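# Slide a door fully open with a Stretch 3 robot

## Task

Push the sliding door to its fully open position so it stays there without the robot holding it. Nothing else in the scene may be moved. Any violent opening or closing of the door counts as failure, and so does the robot toppling or finishing in a tilted state.

## Robot and tools

Robot: a Hello Robot Stretch 3 with a single arm. It has a two-wheel differential base (0.33 m long, 0.34 m wide), a lift that slides up a mast, and a telescoping arm that reaches out to the robot's RIGHT side. The base cannot strafe, so any forward motion of the gripper comes from driving. Spins happen about the point midway between the drive wheels, 0.05 m back from the front edge. With the arm pulled in and the wrist folded, a spin sweeps a 0.28 m radius. An unfolded, level wrist reaches past that circle.

Frames: the base frame has its origin on the floor between the drive wheels, with x forward, y left and z up. The odometry frame is where the base frame sat when the scene began. hand_pose is reported in the base frame at the point where the closed fingertips meet. With all wrist joints at zero, that hand frame has x up, y pointing back along the arm toward the mast, and z toward the robot's rear.

execute_actions: argument actions is a list holding either zero or one action object. An empty list moves nothing and only reports. The optional cameras argument lists any of head_camera, nav_camera, wrist_camera or all. Omitting it, null, or ["all"] returns every image, and [] returns none. An action may contain:
- base: exactly one key. translate_m is a straight-line offset in metres, positive forward, from -1 to 1. rotate_rad is a turn on the spot in radians, positive counter-clockwise seen from above, from -3.2 to 3.2. Both count from the base position in the most recent state report.
- joints: absolute targets keyed by name. lift_m is 0 to 1.1 (arm height). arm_m is 0 to 0.52 (extension). wrist_yaw_rad is -1.345 to 4.42: 0 aligns with the arm, positive swings toward the front, and 3.0 folds over the base. wrist_pitch_rad is -1.57 to 0.451, with 0 level and negative tipping the fingertips down. wrist_roll_rad is -2.911 to 2.911. gripper_m is -0.089 to 0.179, larger meaning wider. head_pan_rad is -3.953 to 1.73, where 0 faces forward and -1.57 faces along the arm. head_tilt_rad is -1.53 to 0.419, negative tilting down. Units are metres or radians.
- contact_limits: {"arm_m": effort percent, 1 to 100}. The arm halts with contact_stop once its effort reaches that level. Smaller values are gentler, but a value that is too small stops the arm immediately.
Any action runs for at most 15 s. An unknown key or a value out of range rejects the whole call. Joints or base left out of an action may keep driving toward earlier targets. If a result reports a stop, the remaining execute_actions, wait and finished_scene calls in that same reply are skipped.

wait: seconds from 0 to 10. It issues no command and returns the same report as an empty action. zoom_image: camera plus region [x0, y0, x1, y1] in pixels of that camera's most recent full image, at most 504x504, with the origin at the top left. finished_scene: scene is the integer number of the current scene. Ending a scene is irreversible, and the door must already be open and stay open on its own.

Result lines: base_status and joint_status give each motion's outcome. done means the base wheels turned the commanded amount, even if they slipped. off_target means the motion stopped short and may still be pushing. contact_stop, time_out and torque_fault each clear the target. After a contact_stop the arm or lift goes slack until you command it again. on_its_own covers motions you did not command, and its "held at" value is a target, not a measured position. joint_positions gives the readings. lidar_m lists 12 distances in metres for 30-degree sectors: the 1st is straight ahead, then counter-clockwise (4th left, 7th rear, 10th right). The scan plane is 0.17 m above the floor, and "-" means nothing was detected. The robot's own parts can block sectors 5, 6, 9 and 10. wrist_depth_mm and head_depth_mm are 7x7 grids of median depths in mm. base_odometry comes from wheel counts, with heading in -3.142 to 3.142. turned_by_wheels and turned_by_imu give rotation since the last report. base_tilt is in degrees, with forward and right positive, and carries a fixed bias of about 4 degrees. motor_effort is a percentage, positive toward higher values, with the bracketed number giving the peak. A positive wheel effort pushes forward. The contact_limits line shows the active, default and maximum values. pictures names the returned images in order.

Speed: the base reaches full speed (0.30 m/s, 1.9 rad/s) only when stowed, meaning lift_m < 0.30, arm_m < 0.03 and wrist_yaw_rad > 2.54. Otherwise it runs at 0.10 m/s and 0.63 rad/s.

Avoid the following. Fold or unfold the wrist only with lift_m between 0.32 and 0.95, wrist_pitch_rad at -0.4 and roll near 0. Keep pitch at -0.5 or lower whenever yaw is below -0.4. Don't push with the arm against something rigid while the gripper is higher than about 0.45 m, because the robot can tip, and a second push after a contact_stop tips it even more easily. Don't drive while hooked on or pushing something immovable. If the robot tilts, reverse your last move in small steps, pull the gripper free, and lower the lift to about 0.2. The wrist servos shut off for 10 s after sustained strain (torque_fault). Move the door steadily and gently, never flinging it, and leave every other object untouched.

Each tool is called after "Emit:" by a JSON object that holds its "op" and its "data", one argument or row to a line.

## Session

Emit:
{"op": "execute_actions", "data": {
  "actions": []
}}

Scene clock: 0.00 s.
base_odometry: x=+0.000 y=+0.000 heading=+0.000 (m, m, rad; odometry frame)
turned_by_wheels: +0.000 (rad since the last result)
turned_by_imu: +0.000 (rad since the last result)
base_tilt: forward=-0.1 right=+0.3 (deg)
lidar_m: 1.60 1.62 1.61 1.23 0.93 0.92 1.01 1.67 2.16 1.04 1.13 1.08
head_depth_mm: 1513 1511 1505 1528 1522 926 1536 / 1608 1616 1605 1635 1608 933 1657 / 1728 1740 1751 1765 1718 937 1792 / 1860 1873 1895 1904 1824 1016 1922 / 1965 2053 2050 2080 1832 1191 2084 / 1995 2090 2085 2090 1989 1544 1607 / 1840 1871 1882 1874 1831 1819 1864
base_status: not commanded
joint_positions: lift_m=+0.331 arm_m=-0.001 wrist_yaw_rad=+3.030 wrist_pitch_rad=-0.568 wrist_roll_rad=+0.018 gripper_m=+0.037 head_pan_rad=-0.003 head_tilt_rad=+0.004
joint_status: not commanded
motor_effort: left_wheel=+1 right_wheel=+0 lift_m=+22 arm_m=+1 wrist_yaw_rad=+0 wrist_pitch_rad=+5 wrist_roll_rad=+0 gripper_m=+0 head_pan_rad=+0 head_tilt_rad=+2 (%)
hand_pose: x=+0.0014 y=+0.0582 z=+0.3112 quat_wxyz=(+0.238, +0.694, +0.158, +0.660) (m; base frame)
wrist_depth_mm: 743 853 - - - - - / 743 911 992 974 947 947 933 / 762 770 778 757 758 769 742 / 649 647 644 656 621 638 624 / 558 550 568 557 561 539 534 / 484 - - - 463 469 463 / 439 - - - 415 417 412
pictures: head_camera (sideways: a quarter turn clockwise sets it upright), nav_camera (sideways: a quarter turn counterclockwise sets it upright), wrist_camera
Images, in order (width x height): head_camera 896x504, nav_camera 672x504, wrist_camera 644x364.

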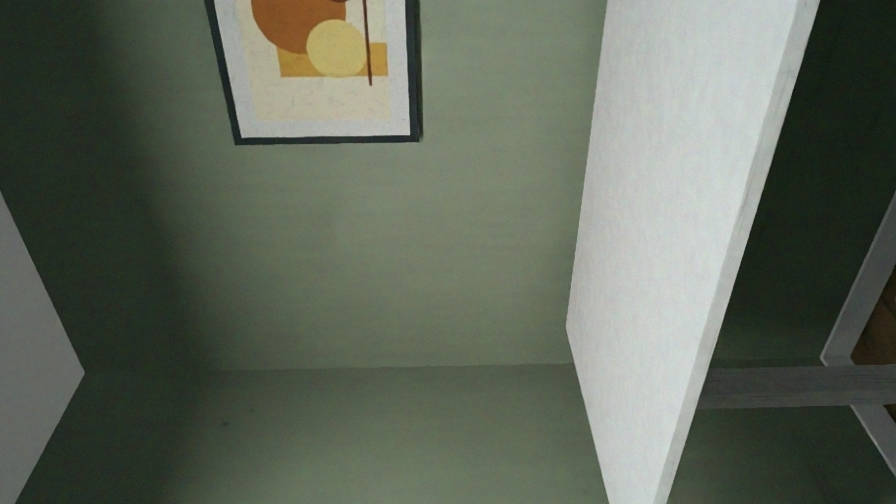

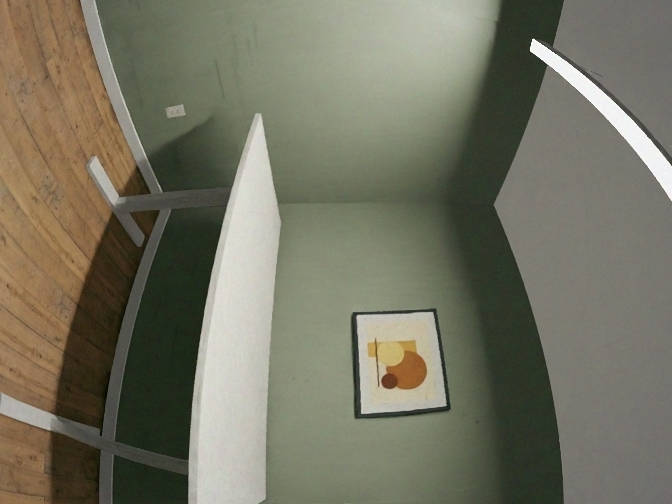

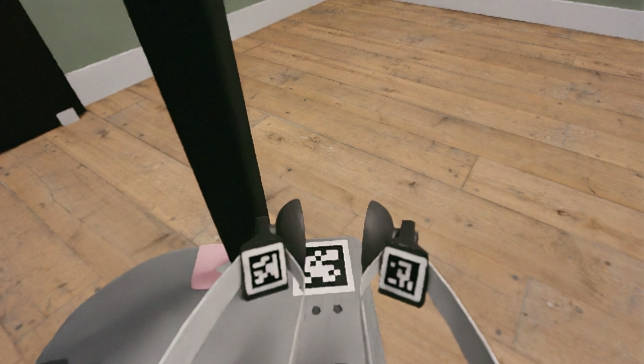

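Emit:
{"op": "execute_actions", "data": {
  "actions": [
    {"joints":{"head_pan_rad":-3.3,"head_tilt_rad":-0.4}}
  ],
  "cameras": ["head_camera","nav_camera"]
}}

Emit:
{"op": "execute_actions", "data": {
  "actions": [
    {"joints":{"head_pan_rad":-1.7}}
  ],
  "cameras": ["head_camera","nav_camera"]
}}

Scene clock: 4.90 s.
base_odometry: x=+0.000 y=+0.000 heading=+0.000 (m, m, rad; odometry frame)
turned_by_wheels: +0.000 (rad since the last result)
turned_by_imu: -0.001 (rad since the last result)
base_tilt: forward=-0.1 right=+0.3 (deg)
lidar_m: 1.60 1.63 1.61 1.23 0.93 0.92 1.01 1.68 2.16 1.04 1.13 1.08
head_depth_mm: 763 810 866 928 999 1085 1187 / 798 848 911 980 1060 1154 1270 / 836 893 962 1036 1125 1242 1345 / 876 941 1016 1104 1206 1339 1385 / 923 993 1079 1165 1290 1439 1420 / 1037 1134 1235 1360 1505 1640 1423 / 1107 1207 1320 1461 1638 1711 1424
base_status: not commanded
joint_positions: lift_m=+0.331 arm_m=-0.001 wrist_yaw_rad=+3.030 wrist_pitch_rad=-0.568 wrist_roll_rad=+0.018 gripper_m=+0.037 head_pan_rad=-3.293 head_tilt_rad=-0.395
joint_status: all done
motor_effort: left_wheel=+1(1) right_wheel=+0(0) lift_m=+22(22) arm_m=+1(1) wrist_yaw_rad=+0(0) wrist_pitch_rad=+5(5) wrist_roll_rad=+1(0) gripper_m=-1(1) head_pan_rad=-3(45) head_tilt_rad=-3(36) (%)
hand_pose: x=+0.0014 y=+0.0582 z=+0.3112 quat_wxyz=(+0.238, +0.694, +0.158, +0.660) (m; base frame)
wrist_depth_mm: 762 870 - - - - - / 740 895 970 983 963 942 951 / 743 762 761 746 769 766 736 / 661 656 639 643 633 631 618 / 548 549 552 563 548 537 540 / 486 - - - 468 470 470 / 434 - - - 422 416 412
pictures: head_camera (sideways: a quarter turn clockwise sets it upright), nav_camera (sideways: a quarter turn counterclockwise sets it upright)
camera_calibration (this result's frames):
head_camera: T_world_to_cam=[[0.398543, -0.0772728, -0.913888, 1.21102], [-0.198333, -0.980128, -0.0036186, 0.00566181], [-0.895448, 0.182696, -0.405949, 0.492771], [0, 0, 0, 1]] pos_world=[-0.0402706, 0.00910088, 1.3068]
nav_camera: T_world_to_cam=[[-0.374337, 0.0737053, 0.924359, -1.15936], [0.170064, 0.985385, -0.00970055, 0.0675776], [-0.911565, 0.153569, -0.3814, 0.466605], [0, 0, 0, 1]] pos_world=[-0.0201435, -0.052795, 1.25029]
Images, in order (width x height): head_camera 896x504, nav_camera 672x504.

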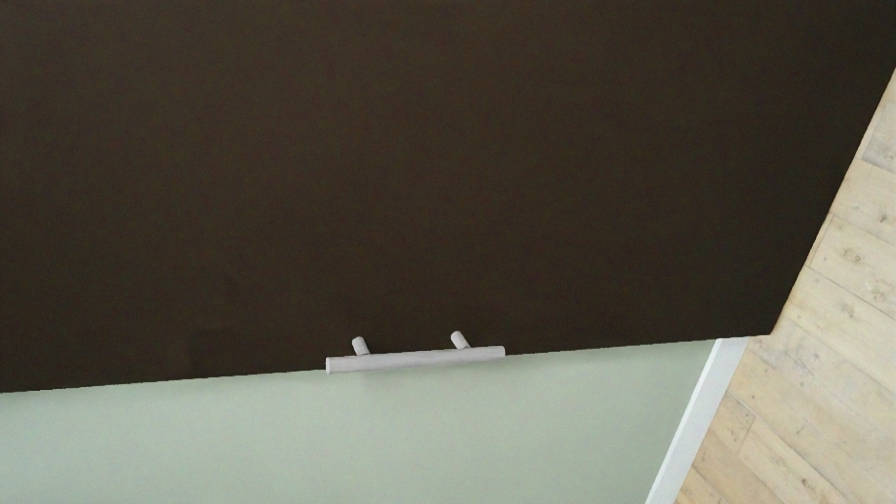

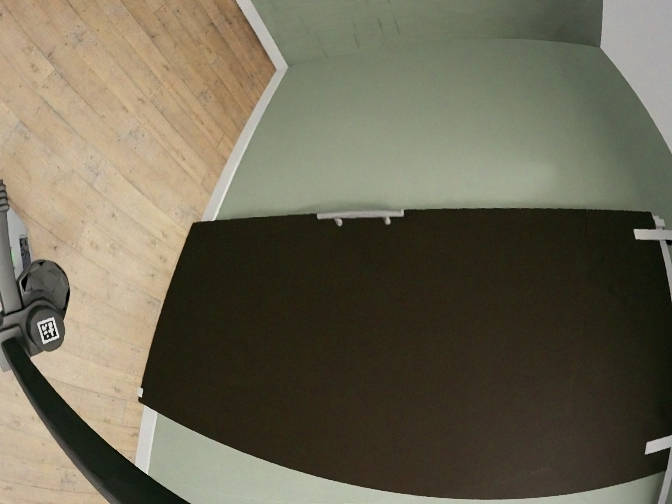

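Scene clock: 6.23 s.
base_odometry: x=+0.000 y=+0.000 heading=+0.000 (m, m, rad; odometry frame)
turned_by_wheels: +0.000 (rad since the last result)
turned_by_imu: +0.000 (rad since the last result)
base_tilt: forward=-0.1 right=+0.3 (deg)
lidar_m: 1.60 1.62 1.61 1.23 0.93 0.92 1.01 1.68 2.16 1.04 1.13 1.08
head_depth_mm: 1844 1972 2094 2264 2279 1746 1413 / 1941 2064 2233 2381 2280 1744 1421 / 2047 2170 2346 2538 2289 1751 1421 / 2120 2288 2503 2697 2287 1642 1426 / 2246 2421 2592 2744 1533 1425 1415 / 2068 2191 2303 2438 1532 1316 1383 / 1828 1925 2015 2109 1534 1269 1351
base_status: not commanded
joint_positions: lift_m=+0.331 arm_m=-0.001 wrist_yaw_rad=+3.030 wrist_pitch_rad=-0.568 wrist_roll_rad=+0.018 gripper_m=+0.037 head_pan_rad=-1.707 head_tilt_rad=-0.395
joint_status: all done
motor_effort: left_wheel=+0(0) right_wheel=+0(1) lift_m=+22(22) arm_m=+0(0) wrist_yaw_rad=+1(0) wrist_pitch_rad=+5(5) wrist_roll_rad=+0(1) gripper_m=+0(0) head_pan_rad=+4(43) head_tilt_rad=-4(3) (%)
hand_pose: x=+0.0014 y=+0.0582 z=+0.3112 quat_wxyz=(+0.238, +0.694, +0.158, +0.660) (m; base frame)
wrist_depth_mm: 761 838 - - - - - / 744 903 979 958 968 930 945 / 742 777 761 759 750 753 737 / 651 657 629 645 631 619 619 / 554 557 557 566 555 535 533 / 474 - - - 464 474 472 / 441 - - - 423 412 414
pictures: head_camera (sideways: a quarter turn clockwise sets it upright), nav_camera (sideways: a quarter turn counterclockwise sets it upright)
camera_calibration (this result's frames):
head_camera: T_world_to_cam=[[0.0713919, 0.399638, -0.913889, 1.21302], [0.982944, -0.183869, -0.00361858, -0.00154401], [-0.169482, -0.898043, -0.405949, 0.488342], [0, 0, 0, 1]] pos_world=[-0.00231661, -0.0464997, 1.3068]
nav_camera: T_world_to_cam=[[-0.0681815, -0.375382, 0.924359, -1.16123], [-0.987784, 0.155526, -0.00970056, 0.0746405], [-0.140121, -0.913729, -0.3814, 0.461899], [0, 0, 0, 1]] pos_world=[0.059276, -0.0254627, 1.25029]
Images, in order (width x height): head_camera 896x504, nav_camera 672x504.

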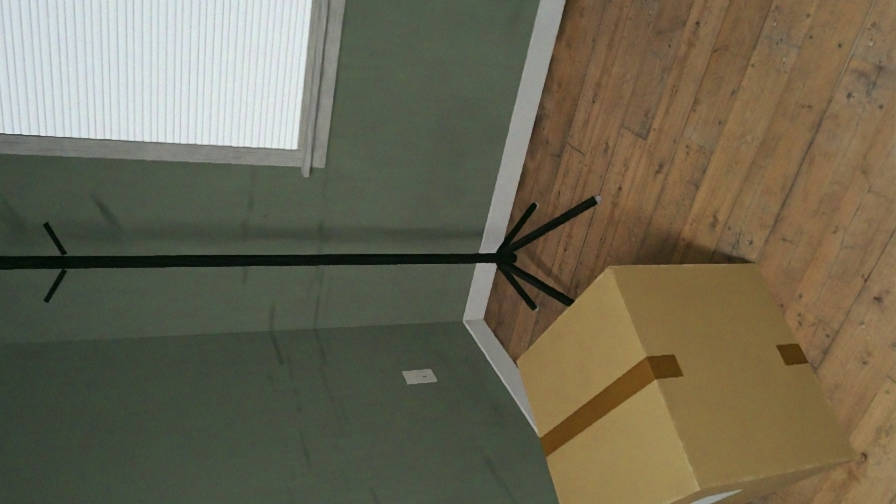

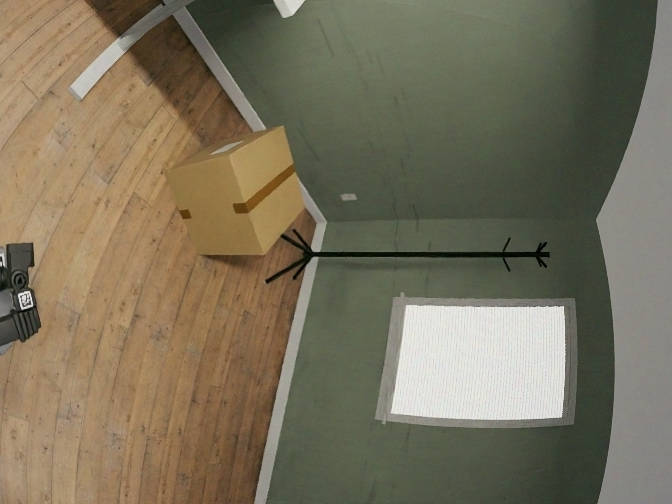

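Emit:
{"op": "execute_actions", "data": {
  "actions": [
    {"base":{"rotate_rad":-2.64},"joints":{"lift_m":0.28,"head_pan_rad":-1.57}}
  ],
  "cameras": []
}}

Emit:
{"op": "execute_actions", "data": {
  "actions": [
    {"base":{"translate_m":0.78}}
  ],
  "cameras": []
}}

Emit:
{"op": "execute_actions", "data": {
  "actions": [
    {"base":{"rotate_rad":0.4},"joints":{"lift_m":0.9,"wrist_pitch_rad":-0.4}}
  ],
  "cameras": []
}}

Emit:
{"op": "execute_actions", "data": {
  "actions": [
    {"joints":{"wrist_yaw_rad":0,"gripper_m":0}}
  ]
}}

Scene clock: 24.07 s.
base_odometry: x=+0.000 y=+0.000 heading=-2.640 (m, m, rad; odometry frame)
turned_by_wheels: -2.640 (rad since the last result)
turned_by_imu: -2.642 (rad since the last result)
base_tilt: forward=-0.2 right=+0.3 (deg)
lidar_m: 1.62 2.16 1.05 1.04 1.55 1.60 1.63 1.61 1.25 0.93 0.92 1.00
head_depth_mm: 1047 1139 1239 1366 1522 1648 1414 / 998 1079 1166 1281 1416 1575 1416 / 951 1021 1107 1209 1325 1472 1419 / 911 980 1051 1141 1247 1377 1421 / 873 931 1000 1081 1181 1285 1371 / 836 882 946 969 1047 1133 1244 / 746 795 849 911 982 1063 1168
base_status: done
joint_positions: lift_m=+0.280 arm_m=-0.001 wrist_yaw_rad=+3.030 wrist_pitch_rad=-0.569 wrist_roll_rad=+0.018 gripper_m=+0.037 head_pan_rad=-1.577 head_tilt_rad=-0.395
joint_status: all done
motor_effort: left_wheel=+4(12) right_wheel=-4(12) lift_m=+17(20) arm_m=+0(0) wrist_yaw_rad=+0(1) wrist_pitch_rad=+5(6) wrist_roll_rad=+0(0) gripper_m=+0(1) head_pan_rad=+3(17) head_tilt_rad=-3(3) (%)
hand_pose: x=+0.0014 y=+0.0580 z=+0.2606 quat_wxyz=(+0.238, +0.694, +0.158, +0.660) (m; base frame)
wrist_depth_mm: - - - - 972 988 - / 882 904 851 841 816 842 816 / 697 680 681 675 685 670 673 / 575 575 559 553 562 547 547 / 489 511 - - 497 482 476 / 438 - - - 411 412 417 / - - - - 370 373 373
pictures: none
No camera images: the call's "cameras" was empty. Leave "cameras" out to get every camera's image.

Scene clock: 28.43 s.
base_odometry: x=-0.684 y=-0.375 heading=-2.640 (m, m, rad; odometry frame)
turned_by_wheels: +0.000 (rad since the last result)
turned_by_imu: +0.003 (rad since the last result)
base_tilt: forward=-0.2 right=+0.3 (deg)
lidar_m: 1.13 1.44 1.52 0.97 1.02 1.54 2.35 1.81 0.78 0.63 0.62 0.75
head_depth_mm: 636 689 750 829 919 1038 1188 / 606 654 710 777 855 959 1090 / 577 623 673 733 803 893 1003 / 553 594 640 694 758 835 930 / 529 567 609 657 714 784 865 / 507 543 582 625 678 728 813 / 489 520 557 591 616 700 804
base_status: done
joint_positions: lift_m=+0.280 arm_m=-0.001 wrist_yaw_rad=+3.030 wrist_pitch_rad=-0.570 wrist_roll_rad=+0.018 gripper_m=+0.037 head_pan_rad=-1.577 head_tilt_rad=-0.395
joint_status: not commanded
motor_effort: left_wheel=+3(13) right_wheel=-4(9) lift_m=+16(16) arm_m=+0(0) wrist_yaw_rad=+0(0) wrist_pitch_rad=+5(6) wrist_roll_rad=+0(0) gripper_m=+1(1) head_pan_rad=+3(3) head_tilt_rad=-2(3) (%)
hand_pose: x=+0.0014 y=+0.0580 z=+0.2605 quat_wxyz=(+0.238, +0.694, +0.159, +0.660) (m; base frame)
wrist_depth_mm: - - 938 - - - - / 872 892 851 850 832 861 814 / 694 683 684 678 673 676 669 / 564 560 560 568 558 553 559 / 495 514 - - 500 473 478 / 444 - - - 405 423 416 / - - - - 377 370 367
pictures: none
No camera images: the call's "cameras" was empty. Leave "cameras" out to get every camera's image.

Scene clock: 34.90 s.
base_odometry: x=-0.684 y=-0.375 heading=-2.240 (m, m, rad; odometry frame)
turned_by_wheels: +0.400 (rad since the last result)
turned_by_imu: +0.399 (rad since the last result)
base_tilt: forward=-0.2 right=+0.3 (deg)
lidar_m: 1.44 1.50 0.97 0.99 1.91 2.36 2.33 0.87 0.64 0.62 0.71 0.98
head_depth_mm: 505 543 585 637 697 767 844 / 503 541 583 633 693 767 855 / 502 539 581 626 672 738 851 / 511 549 594 645 714 793 893 / 557 598 645 700 764 842 937 / 556 596 642 696 760 838 930 / 553 594 639 695 756 832 933
base_status: done
joint_positions: lift_m=+0.900 arm_m=-0.001 wrist_yaw_rad=+3.030 wrist_pitch_rad=-0.421 wrist_roll_rad=+0.018 gripper_m=+0.037 head_pan_rad=-1.577 head_tilt_rad=-0.396
joint_status: all done
motor_effort: left_wheel=-3(9) right_wheel=+5(12) lift_m=+28(28) arm_m=+0(0) wrist_yaw_rad=+0(0) wrist_pitch_rad=+7(8) wrist_roll_rad=+0(0) gripper_m=+0(0) head_pan_rad=+3(3) head_tilt_rad=-3(3) (%)
hand_pose: x=+0.0037 y=+0.0791 z=+0.9118 quat_wxyz=(+0.187, +0.705, +0.107, +0.676) (m; base frame)
wrist_depth_mm: - - - - - - - / - - - - - - - / - - - - - - - / - - - - - - - / - - - - - - - / - - - - - - - / - - - - - - -
pictures: none
No camera images: the call's "cameras" was empty. Leave "cameras" out to get every camera's image.

Scene clock: 37.43 s.
base_odometry: x=-0.684 y=-0.375 heading=-2.240 (m, m, rad; odometry frame)
turned_by_wheels: +0.000 (rad since the last result)
turned_by_imu: +0.000 (rad since the last result)
base_tilt: forward=-0.2 right=+0.3 (deg)
lidar_m: 1.44 1.50 0.97 0.99 1.91 2.36 2.33 0.87 0.64 0.62 0.71 0.98
head_depth_mm: 505 543 586 637 694 768 845 / 504 541 583 633 691 764 852 / 502 538 582 625 671 739 - / 512 550 594 645 714 795 - / 556 598 643 698 764 838 938 / 554 596 643 695 760 837 931 / 554 594 640 695 756 833 928
base_status: not commanded
joint_positions: lift_m=+0.900 arm_m=-0.001 wrist_yaw_rad=+0.002 wrist_pitch_rad=-0.421 wrist_roll_rad=+0.018 gripper_m=+0.000 head_pan_rad=-1.577 head_tilt_rad=-0.396
joint_status: all done
motor_effort: left_wheel=-3(3) right_wheel=+5(5) lift_m=+27(27) arm_m=+0(0) wrist_yaw_rad=-1(3) wrist_pitch_rad=+7(7) wrist_roll_rad=+0(0) gripper_m=-3(82) head_pan_rad=+3(4) head_tilt_rad=-2(2) (%)
hand_pose: x=-0.0211 y=-0.3676 z=+0.9118 quat_wxyz=(+0.686, +0.147, -0.697, -0.149) (m; base frame)
wrist_depth_mm: 406 405 401 369 316 320 319 / 450 446 436 405 347 358 345 / 500 489 487 454 386 393 382 / 556 551 539 507 445 432 433 / 648 621 615 - 492 495 486 / 755 722 723 685 575 579 556 / 932 883 853 772 686 662 647
pictures: head_camera (sideways: a quarter turn clockwise sets it upright), nav_camera (sideways: a quarter turn counterclockwise sets it upright), wrist_camera
camera_calibration (this result's frames):
head_camera: T_world_to_cam=[[0.0187463, 0.406227, -0.91358, 1.21293], [0.998518, -0.0542999, -0.00365545, -0.00159102], [-0.0510922, -0.912157, -0.406643, 0.488523], [0, 0, 0, 1]] pos_world=[0.00381032, -0.0472035, 1.30676]
nav_camera: T_world_to_cam=[[-0.0187221, -0.381767, 0.924069, -1.16115], [-0.999626, 0.0255783, -0.00968555, 0.0746932], [-0.0199385, -0.923905, -0.382103, 0.46208], [0, 0, 0, 1]] pos_world=[0.0621392, -0.018282, 1.25027]
wrist_camera: T_world_to_cam=[[-0.997612, -0.0651443, -0.0229295, -0.0110848], [-0.0207443, 0.59934, -0.800226, 0.979744], [0.0658727, -0.79784, -0.59926, 0.422708], [0, 0, 0, 1]] pos_world=[-0.0185791, -0.250669, 1.03707]
Images, in order (width x height): head_camera 896x504, nav_camera 672x504, wrist_camera 644x364.

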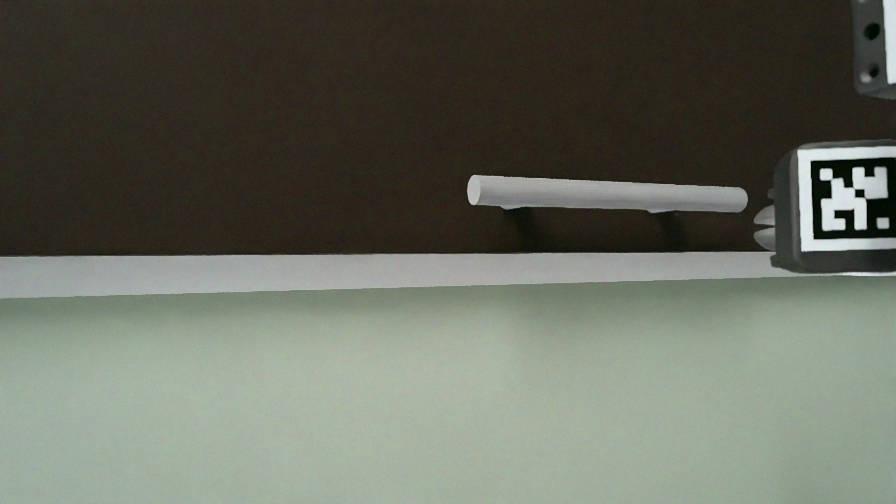

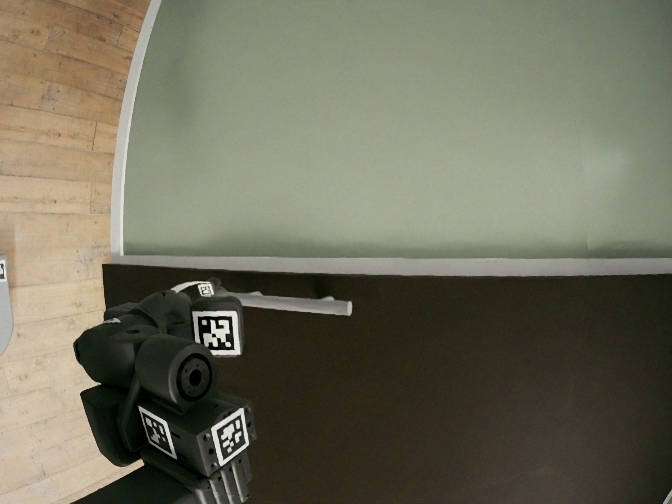

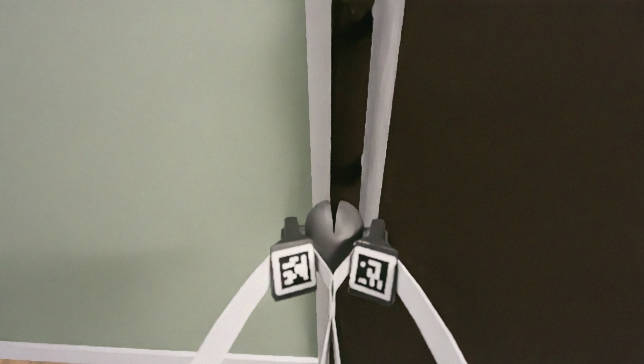

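Emit:
{"op": "execute_actions", "data": {
  "actions": [
    {"base":{"translate_m":-0.055},"joints":{"gripper_m":0.12,"arm_m":0.08,"lift_m":0.86}}
  ],
  "cameras": []
}}

Emit:
{"op": "execute_actions", "data": {
  "actions": [
    {"joints":{"arm_m":0.2}}
  ]
}}

Scene clock: 45.40 s.
base_odometry: x=-0.650 y=-0.332 heading=-2.240 (m, m, rad; odometry frame)
turned_by_wheels: +0.000 (rad since the last result)
turned_by_imu: -0.001 (rad since the last result)
base_tilt: forward=-0.2 right=+0.3 (deg)
lidar_m: 1.49 1.56 0.99 1.01 1.91 2.31 2.28 0.87 0.65 0.62 0.71 0.98
head_depth_mm: 505 542 586 636 694 762 - / 502 540 583 633 692 753 - / 501 538 582 630 688 739 - / 500 537 580 619 667 733 - / 510 553 617 666 746 811 934 / 554 594 641 695 758 839 931 / 553 594 640 693 756 833 927
base_status: done
joint_positions: lift_m=+0.860 arm_m=+0.080 wrist_yaw_rad=+0.001 wrist_pitch_rad=-0.420 wrist_roll_rad=+0.018 gripper_m=+0.120 head_pan_rad=-1.577 head_tilt_rad=-0.396
joint_status: all done
motor_effort: left_wheel=-3(8) right_wheel=+5(7) lift_m=+16(22) arm_m=+3(6) wrist_yaw_rad=-1(1) wrist_pitch_rad=+7(7) wrist_roll_rad=+0(0) gripper_m=+1(77) head_pan_rad=+4(4) head_tilt_rad=-2(3) (%)
hand_pose: x=-0.0213 y=-0.4487 z=+0.8724 quat_wxyz=(+0.685, +0.147, -0.697, -0.149) (m; base frame)
wrist_depth_mm: 333 331 318 251 255 251 250 / 360 361 347 274 277 279 274 / 409 400 397 304 308 307 302 / 459 447 440 340 347 338 334 / 528 510 503 402 391 380 378 / 620 593 587 468 461 - 434 / 753 724 712 566 536 522 501
pictures: none
No camera images: the call's "cameras" was empty. Leave "cameras" out to get every camera's image.

Scene clock: 47.53 s.
base_odometry: x=-0.650 y=-0.332 heading=-2.240 (m, m, rad; odometry frame)
turned_by_wheels: +0.000 (rad since the last result)
turned_by_imu: +0.000 (rad since the last result)
base_tilt: forward=-0.1 right=+0.3 (deg)
lidar_m: 1.49 1.56 0.99 1.01 1.91 2.31 2.28 0.87 0.64 0.62 0.71 0.98
head_depth_mm: 505 542 585 634 687 - 872 / 503 540 583 634 673 - 867 / 502 539 580 631 673 - 862 / 500 537 578 621 667 767 857 / 509 553 617 669 743 825 934 / 555 594 642 696 761 836 931 / 553 595 639 692 754 831 928
base_status: not commanded
joint_positions: lift_m=+0.860 arm_m=+0.200 wrist_yaw_rad=+0.001 wrist_pitch_rad=-0.420 wrist_roll_rad=+0.018 gripper_m=+0.120 head_pan_rad=-1.577 head_tilt_rad=-0.396
joint_status: all done
motor_effort: left_wheel=-3(3) right_wheel=+5(5) lift_m=+16(16) arm_m=+3(2) wrist_yaw_rad=+0(1) wrist_pitch_rad=+7(7) wrist_roll_rad=+1(0) gripper_m=+0(1) head_pan_rad=+3(3) head_tilt_rad=-2(3) (%)
hand_pose: x=-0.0213 y=-0.5687 z=+0.8724 quat_wxyz=(+0.685, +0.147, -0.697, -0.149) (m; base frame)
wrist_depth_mm: 217 216 154 91 148 146 145 / 243 237 174 100 164 161 158 / 265 267 234 111 179 177 174 / 300 297 278 125 202 197 195 / 346 341 300 145 229 219 219 / 403 397 379 176 269 - 256 / 486 472 456 304 311 311 296
pictures: head_camera (sideways: a quarter turn clockwise sets it upright), nav_camera (sideways: a quarter turn counterclockwise sets it upright), wrist_camera
camera_calibration (this result's frames):
head_camera: T_world_to_cam=[[0.0187465, 0.406227, -0.91358, 1.21293], [0.998518, -0.0543004, -0.00365545, -0.00159102], [-0.0510927, -0.912157, -0.406643, 0.488523], [0, 0, 0, 1]] pos_world=[0.0038103, -0.0472035, 1.30676]
nav_camera: T_world_to_cam=[[-0.0187223, -0.381767, 0.924069, -1.16115], [-0.999626, 0.0255788, -0.00968555, 0.0746932], [-0.019939, -0.923905, -0.382103, 0.46208], [0, 0, 0, 1]] pos_world=[0.0621392, -0.018282, 1.25027]
wrist_camera: T_world_to_cam=[[-0.997674, -0.0641904, -0.0229226, -0.0247663], [-0.0201695, 0.59927, -0.800293, 1.06883], [0.0651079, -0.797969, -0.599171, 0.238541], [0, 0, 0, 1]] pos_world=[-0.0186818, -0.45176, 0.997736]
Images, in order (width x height): head_camera 896x504, nav_camera 672x504, wrist_camera 644x364.

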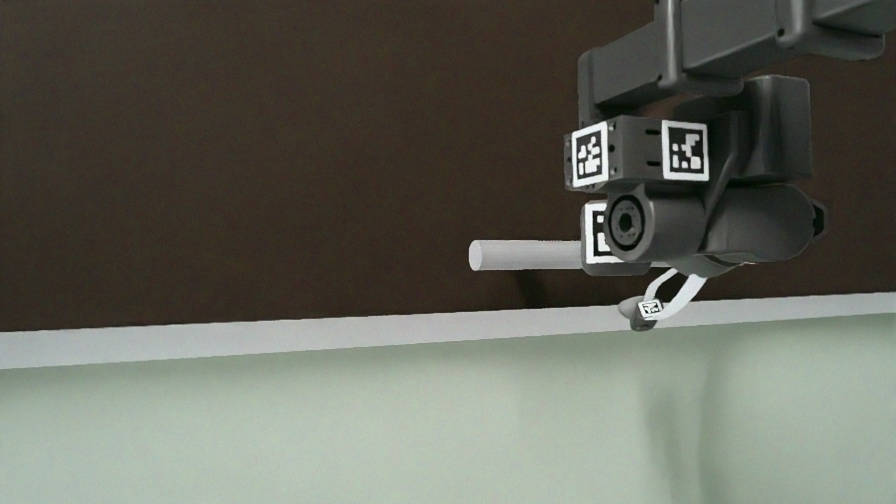

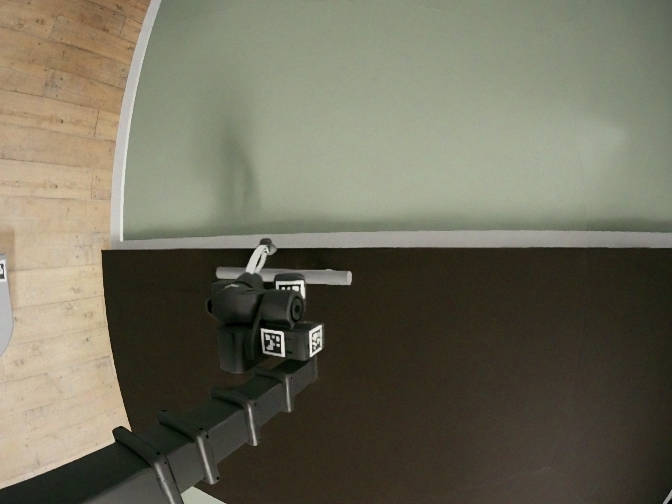

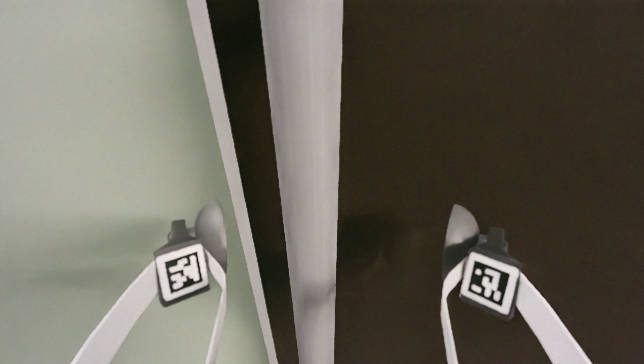

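Grip lightly so the door can't coast.

Emit:
{"op": "execute_actions", "data": {
  "actions": [
    {"base":{"translate_m":0.012},"joints":{"gripper_m":0.02}}
  ],
  "cameras": []
}}

Emit:
{"op": "execute_actions", "data": {
  "actions": [
    {"base":{"translate_m":-0.15},"joints":{"head_pan_rad":-2.2,"head_tilt_rad":0}}
  ]
}}

Scene clock: 51.93 s.
base_odometry: x=-0.657 y=-0.342 heading=-2.240 (m, m, rad; odometry frame)
turned_by_wheels: +0.000 (rad since the last result)
turned_by_imu: -0.001 (rad since the last result)
base_tilt: forward=-0.2 right=+0.3 (deg)
lidar_m: 1.48 1.54 0.98 1.01 1.92 2.33 2.29 0.87 0.64 0.62 0.71 0.98
head_depth_mm: 504 541 584 633 684 - 866 / 502 539 582 632 673 - 864 / 501 538 581 631 671 - 861 / 500 536 578 620 662 - 854 / 535 585 631 684 758 836 934 / 555 594 642 696 759 834 932 / 553 592 639 693 755 836 929
base_status: done
joint_positions: lift_m=+0.860 arm_m=+0.200 wrist_yaw_rad=-0.001 wrist_pitch_rad=-0.423 wrist_roll_rad=+0.018 gripper_m=+0.020 head_pan_rad=-1.577 head_tilt_rad=-0.396
joint_status: all done
motor_effort: left_wheel=-2(4) right_wheel=+6(11) lift_m=+17(16) arm_m=+3(3) wrist_yaw_rad=+1(0) wrist_pitch_rad=+8(8) wrist_roll_rad=+0(0) gripper_m=-5(79) head_pan_rad=+4(3) head_tilt_rad=-3(3) (%)
hand_pose: x=-0.0217 y=-0.5684 z=+0.8717 quat_wxyz=(+0.685, +0.147, -0.697, -0.151) (m; base frame)
wrist_depth_mm: 219 215 198 88 146 146 144 / 240 240 222 98 161 159 158 / 269 264 249 109 179 176 174 / 307 300 285 122 201 197 193 / 347 340 333 136 225 221 220 / 409 399 390 164 262 256 249 / 490 475 459 252 314 301 298
pictures: none
No camera images: the call's "cameras" was empty. Leave "cameras" out to get every camera's image.

Scene clock: 55.27 s.
base_odometry: x=-0.564 y=-0.224 heading=-2.241 (m, m, rad; odometry frame)
turned_by_wheels: -0.001 (rad since the last result)
turned_by_imu: -0.002 (rad since the last result)
base_tilt: forward=-0.2 right=+0.3 (deg)
lidar_m: 1.63 1.66 1.05 1.08 1.91 2.20 2.14 0.87 0.64 0.62 0.70 0.98
head_depth_mm: 951 953 959 965 968 978 982 / 859 863 868 870 878 881 889 / 786 787 792 798 800 803 809 / 722 724 729 731 734 738 742 / 668 672 674 677 680 683 685 / 622 625 627 630 632 634 636 / 581 585 587 587 591 593 594
base_status: done
joint_positions: lift_m=+0.860 arm_m=+0.200 wrist_yaw_rad=-0.022 wrist_pitch_rad=-0.426 wrist_roll_rad=+0.018 gripper_m=+0.020 head_pan_rad=-2.193 head_tilt_rad=-0.013
joint_status: all done
on_its_own: wrist_yaw_rad is at rest, and its effort (+20) is outside its rest range (-12 to +12)
motor_effort: left_wheel=-8(21) right_wheel=+18(62) lift_m=+18(18) arm_m=+1(3) wrist_yaw_rad=+20(86) wrist_pitch_rad=+9(9) wrist_roll_rad=+1(2) gripper_m=-8(22) head_pan_rad=-3(37) head_tilt_rad=+8(41) (%)
hand_pose: x=-0.0264 y=-0.5682 z=+0.8710 quat_wxyz=(+0.683, +0.141, -0.699, -0.159) (m; base frame)
wrist_depth_mm: 209 284 - 88 145 146 145 / 226 285 - 98 160 160 158 / 244 284 - 108 179 177 177 / 290 291 - 122 201 201 196 / 333 324 - 135 221 223 224 / 390 378 439 158 274 262 259 / 463 457 623 251 316 308 308
pictures: head_camera (sideways: a quarter turn clockwise sets it upright), nav_camera (sideways: a quarter turn counterclockwise sets it upright), wrist_camera
camera_calibration (this result's frames):
head_camera: T_world_to_cam=[[0.0340922, 0.0194154, -0.99923, 1.32483], [0.784366, -0.620124, 0.0147121, -0.0242], [-0.619361, -0.784263, -0.0363702, 0.0100467], [0, 0, 0, 1]] pos_world=[-0.0199622, -0.0328499, 1.32453]
nav_camera: T_world_to_cam=[[-0.0186715, 0.00226813, 0.999823, -1.26026], [-0.803576, 0.594977, -0.0163564, 0.0821885], [-0.594909, -0.80374, -0.00928652, -0.0196796], [0, 0, 0, 1]] pos_world=[0.0308062, -0.0618591, 1.2612]
wrist_camera: T_world_to_cam=[[-0.998863, -0.0415769, -0.0233169, -0.016617], [-0.0065501, 0.604216, -0.796794, 1.06739], [0.0472166, -0.795735, -0.603802, 0.243313], [0, 0, 0, 1]] pos_world=[-0.021095, -0.452014, 0.997017]
Images, in order (width x height): head_camera 896x504, nav_camera 672x504, wrist_camera 644x364.

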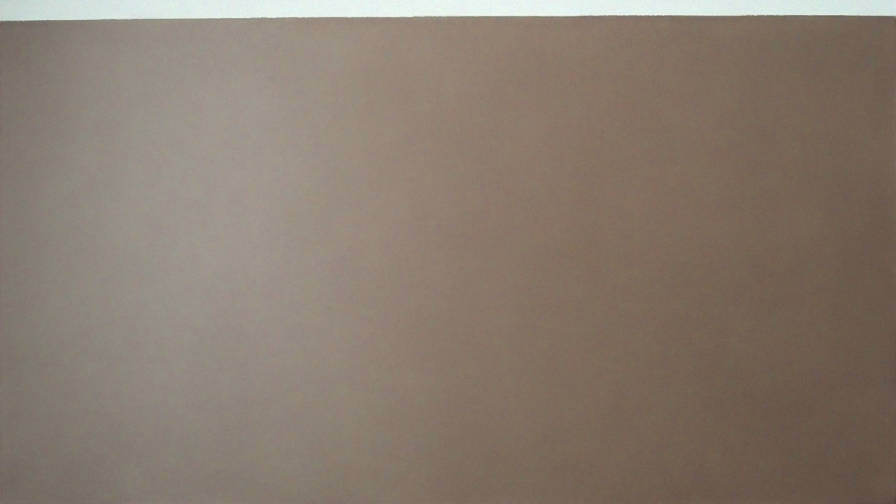

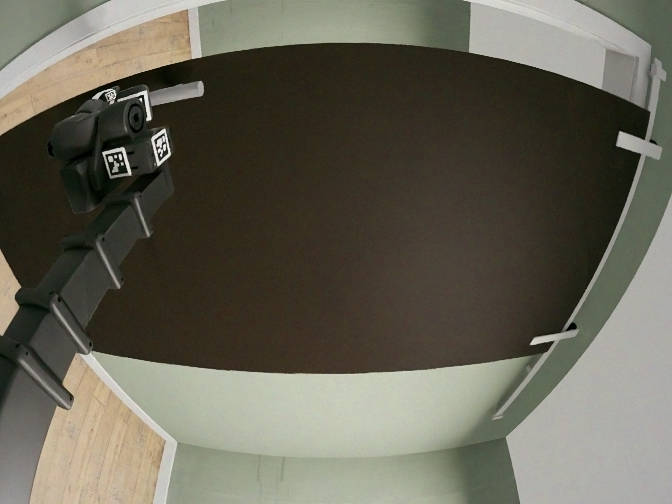

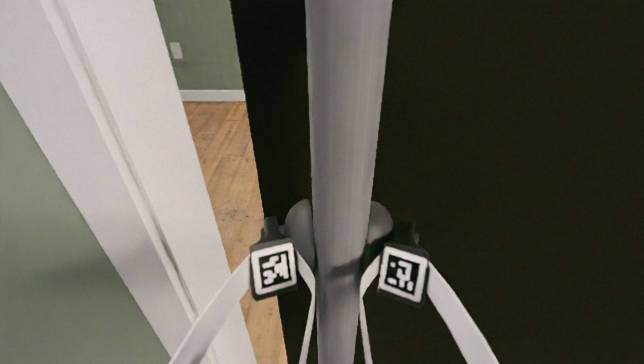

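Emit:
{"op": "execute_actions", "data": {
  "actions": [
    {"base":{"translate_m":-0.28},"joints":{"head_tilt_rad":0.3}}
  ],
  "cameras": []
}}

Emit:
{"op": "wait", "data": {
  "seconds": 2
}}

Emit:
{"op": "execute_actions", "data": {
  "actions": [
    {"base":{"translate_m":-0.28}}
  ]
}}

Scene clock: 62.67 s.
base_odometry: x=-0.390 y=-0.004 heading=-2.241 (m, m, rad; odometry frame)
turned_by_wheels: -0.001 (rad since the last result)
turned_by_imu: -0.002 (rad since the last result)
base_tilt: forward=-0.2 right=+0.3 (deg)
lidar_m: 1.91 1.86 1.18 1.40 1.92 1.93 1.86 0.87 0.64 0.61 0.80 0.97
head_depth_mm: 1363 1321 1216 1020 947 886 833 / 1261 1054 982 917 859 807 762 / 1127 947 885 832 785 742 703 / 979 859 809 763 723 687 654 / 839 783 743 706 672 640 611 / 765 722 686 653 625 599 572 / 704 670 637 611 585 561 539
base_status: done
joint_positions: lift_m=+0.860 arm_m=+0.200 wrist_yaw_rad=-0.028 wrist_pitch_rad=-0.429 wrist_roll_rad=+0.015 gripper_m=+0.020 head_pan_rad=-2.194 head_tilt_rad=+0.284
joint_status: all done
on_its_own: right_wheel is at rest, and its effort (+22) is outside its rest range (-18 to +18); wrist_yaw_rad is at rest, and its effort (+27) is outside its rest range (-12 to +12)
motor_effort: left_wheel=-8(22) right_wheel=+22(61) lift_m=+18(18) arm_m=+1(1) wrist_yaw_rad=+27(87) wrist_pitch_rad=+10(10) wrist_roll_rad=+1(2) gripper_m=-9(22) head_pan_rad=-2(3) head_tilt_rad=+10(39) (%)
hand_pose: x=-0.0278 y=-0.5678 z=+0.8704 quat_wxyz=(+0.684, +0.140, -0.698, -0.162) (m; base frame)
wrist_depth_mm: - - - 86 142 144 143 / - - - 95 156 158 157 / - - - 106 175 175 174 / - - - 119 197 195 195 / - - - 131 219 224 222 / 512 - - 156 272 258 260 / 517 972 999 291 311 309 308
pictures: none
No camera images: the call's "cameras" was empty. Leave "cameras" out to get every camera's image.

Scene clock: 64.67 s.
base_odometry: x=-0.390 y=-0.004 heading=-2.241 (m, m, rad; odometry frame)
turned_by_wheels: +0.000 (rad since the last result)
turned_by_imu: +0.000 (rad since the last result)
base_tilt: forward=-0.1 right=+0.3 (deg)
lidar_m: 1.91 1.87 1.18 1.40 1.92 1.93 1.86 0.86 0.64 0.61 0.80 0.97
head_depth_mm: 1365 1314 1213 1017 944 885 833 / 1262 1055 976 916 861 808 763 / 1133 946 884 832 784 743 704 / 973 857 808 764 722 687 654 / 840 784 742 704 670 639 610 / 762 722 688 654 625 597 572 / 702 670 639 611 586 561 539
base_status: done
joint_positions: lift_m=+0.860 arm_m=+0.200 wrist_yaw_rad=-0.050 wrist_pitch_rad=-0.429 wrist_roll_rad=+0.015 gripper_m=+0.020 head_pan_rad=-2.194 head_tilt_rad=+0.284
joint_status: all done
on_its_own: wrist_yaw_rad is held at -0.045, not at your +0.000, by its stall guard, which is not easing now
motor_effort: left_wheel=-4(22) right_wheel=+9(61) lift_m=+18(18) arm_m=+1(1) wrist_yaw_rad=+5(87) wrist_pitch_rad=+10(10) wrist_roll_rad=+1(2) gripper_m=-6(22) head_pan_rad=-3(3) head_tilt_rad=+9(39) (%)
hand_pose: x=-0.0327 y=-0.5676 z=+0.8705 quat_wxyz=(+0.682, +0.132, -0.699, -0.169) (m; base frame)
wrist_depth_mm: - - 151 85 145 146 147 / - - - 94 161 161 161 / - - - 105 178 177 179 / - - - 119 199 199 200 / - - - 132 220 228 229 / 525 - - 158 264 265 264 / 525 953 983 292 311 320 320
wait: 2.00 s; at rest by 0.27 s
pictures: head_camera (sideways: a quarter turn clockwise sets it upright), nav_camera (sideways: a quarter turn counterclockwise sets it upright), wrist_camera
camera_calibration (this result's frames):
head_camera: T_world_to_cam=[[-0.13729, -0.219211, -0.96597, 1.28296], [0.78792, -0.615158, 0.0276155, -0.0410287], [-0.600278, -0.757315, 0.257176, -0.372277], [0, 0, 0, 1]] pos_world=[-0.0150052, -0.0259324, 1.33617]
nav_camera: T_world_to_cam=[[0.152138, 0.240087, 0.958755, -1.20822], [-0.80661, 0.590748, -0.019937, 0.0868757], [-0.57117, -0.770308, 0.283532, -0.401095], [0, 0, 0, 1]] pos_world=[0.0247977, -0.0702109, 1.27384]
wrist_camera: T_world_to_cam=[[-0.999687, -0.0142177, -0.0205746, -0.00986321], [0.00774672, 0.606179, -0.795291, 1.06688], [0.0237791, -0.795201, -0.605879, 0.245045], [0, 0, 0, 1]] pos_world=[-0.0239519, -0.451998, 0.996741]
Images, in order (width x height): head_camera 896x504, nav_camera 672x504, wrist_camera 644x364.

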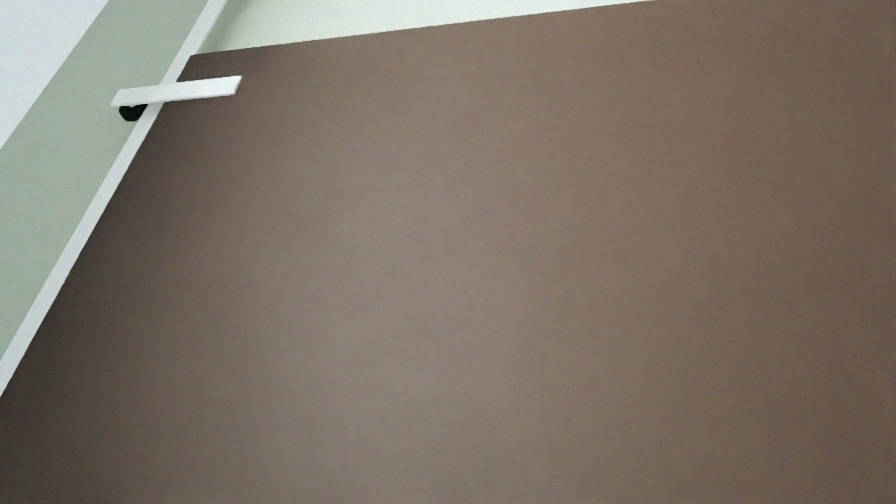

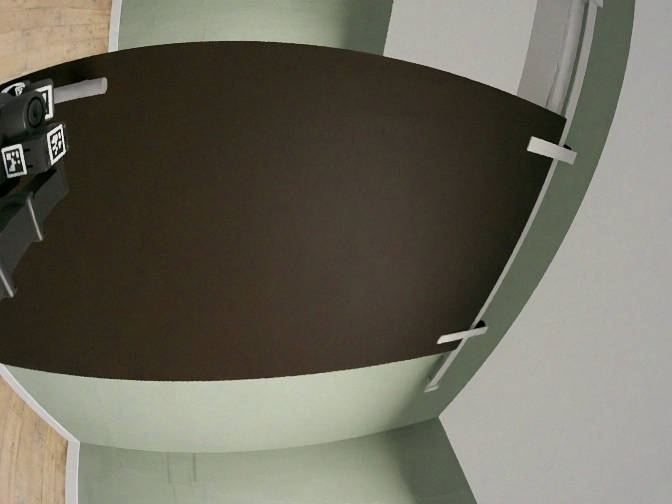

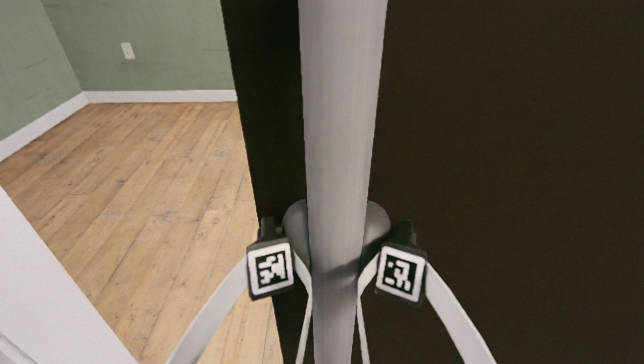

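Scene clock: 68.97 s.
base_odometry: x=-0.217 y=+0.215 heading=-2.242 (m, m, rad; odometry frame)
turned_by_wheels: -0.001 (rad since the last result)
turned_by_imu: -0.002 (rad since the last result)
base_tilt: forward=-0.1 right=+0.3 (deg)
lidar_m: 2.20 1.38 1.32 1.39 1.80 1.63 1.58 0.86 0.63 0.61 1.01 0.98
head_depth_mm: 1363 1334 1111 1021 946 887 834 / 1255 1057 981 914 857 809 762 / 1134 948 885 832 781 741 705 / 972 858 806 762 721 686 653 / 840 785 742 702 669 637 610 / 759 721 686 654 622 596 571 / 702 668 637 608 582 559 536
base_status: done
joint_positions: lift_m=+0.860 arm_m=+0.200 wrist_yaw_rad=-0.081 wrist_pitch_rad=-0.428 wrist_roll_rad=+0.015 gripper_m=+0.020 head_pan_rad=-2.195 head_tilt_rad=+0.285
joint_status: not commanded
on_its_own: wrist_yaw_rad is held at -0.045, not at your +0.000, by its stall guard, which is still easing; right_wheel is at rest, and its effort (+27) is outside its rest range (-18 to +18)
motor_effort: left_wheel=-10(27) right_wheel=+27(64) lift_m=+18(19) arm_m=+0(1) wrist_yaw_rad=+34(87) wrist_pitch_rad=+9(10) wrist_roll_rad=+2(1) gripper_m=-8(22) head_pan_rad=-2(3) head_tilt_rad=+10(10) (%)
hand_pose: x=-0.0395 y=-0.5674 z=+0.8706 quat_wxyz=(+0.679, +0.121, -0.701, -0.179) (m; base frame)
wrist_depth_mm: - - 148 85 143 147 148 / - - - 94 157 162 163 / - - - 105 177 181 182 / - - - 117 197 203 206 / - - - 129 223 231 235 / - - - 155 274 269 275 / - 997 959 244 318 330 332
pictures: head_camera (sideways: a quarter turn clockwise sets it upright), nav_camera (sideways: a quarter turn counterclockwise sets it upright), wrist_camera
camera_calibration (this result's frames):
head_camera: T_world_to_cam=[[-0.138153, -0.219778, -0.965718, 1.28263], [0.787056, -0.616262, 0.0276544, -0.0410741], [-0.601213, -0.756254, 0.258116, -0.373495], [0, 0, 0, 1]] pos_world=[-0.0150227, -0.0258752, 1.3362]
nav_camera: T_world_to_cam=[[0.153027, 0.240627, 0.958479, -1.20786], [-0.805776, 0.591884, -0.0199461, 0.0868824], [-0.572108, -0.769267, 0.284466, -0.402305], [0, 0, 0, 1]] pos_world=[0.0246815, -0.0702597, 1.27389]
wrist_camera: T_world_to_cam=[[-0.999657, 0.0162881, -0.0205189, 0.000603803], [0.0261921, 0.604961, -0.795824, 1.06743], [-0.000549285, -0.796088, -0.60518, 0.24338], [0, 0, 0, 1]] pos_world=[-0.0272209, -0.45201, 0.996785]
Images, in order (width x height): head_camera 896x504, nav_camera 672x504, wrist_camera 644x364.

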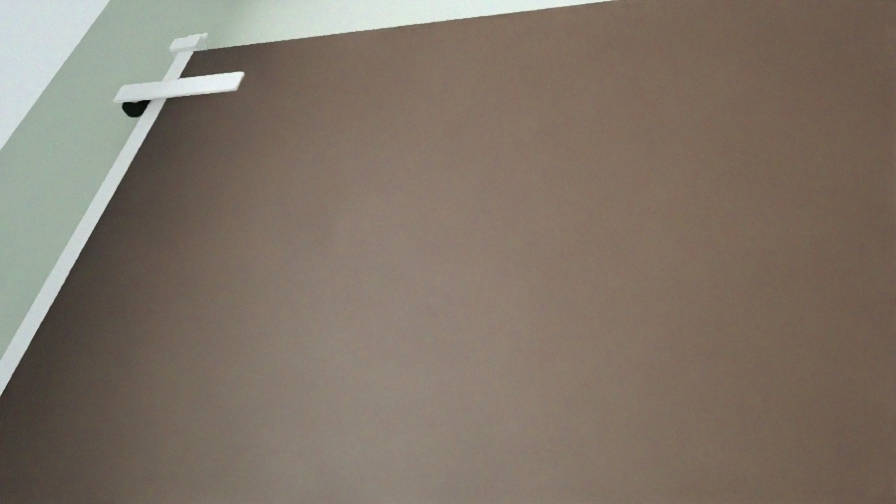

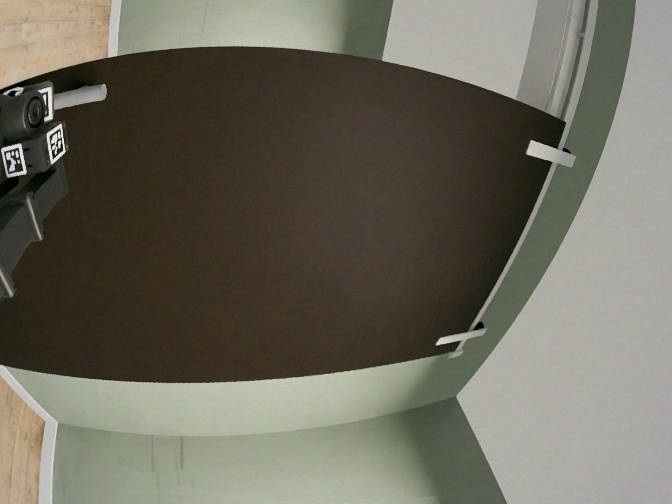

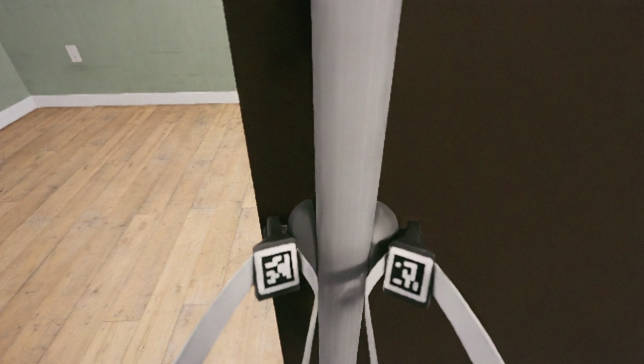

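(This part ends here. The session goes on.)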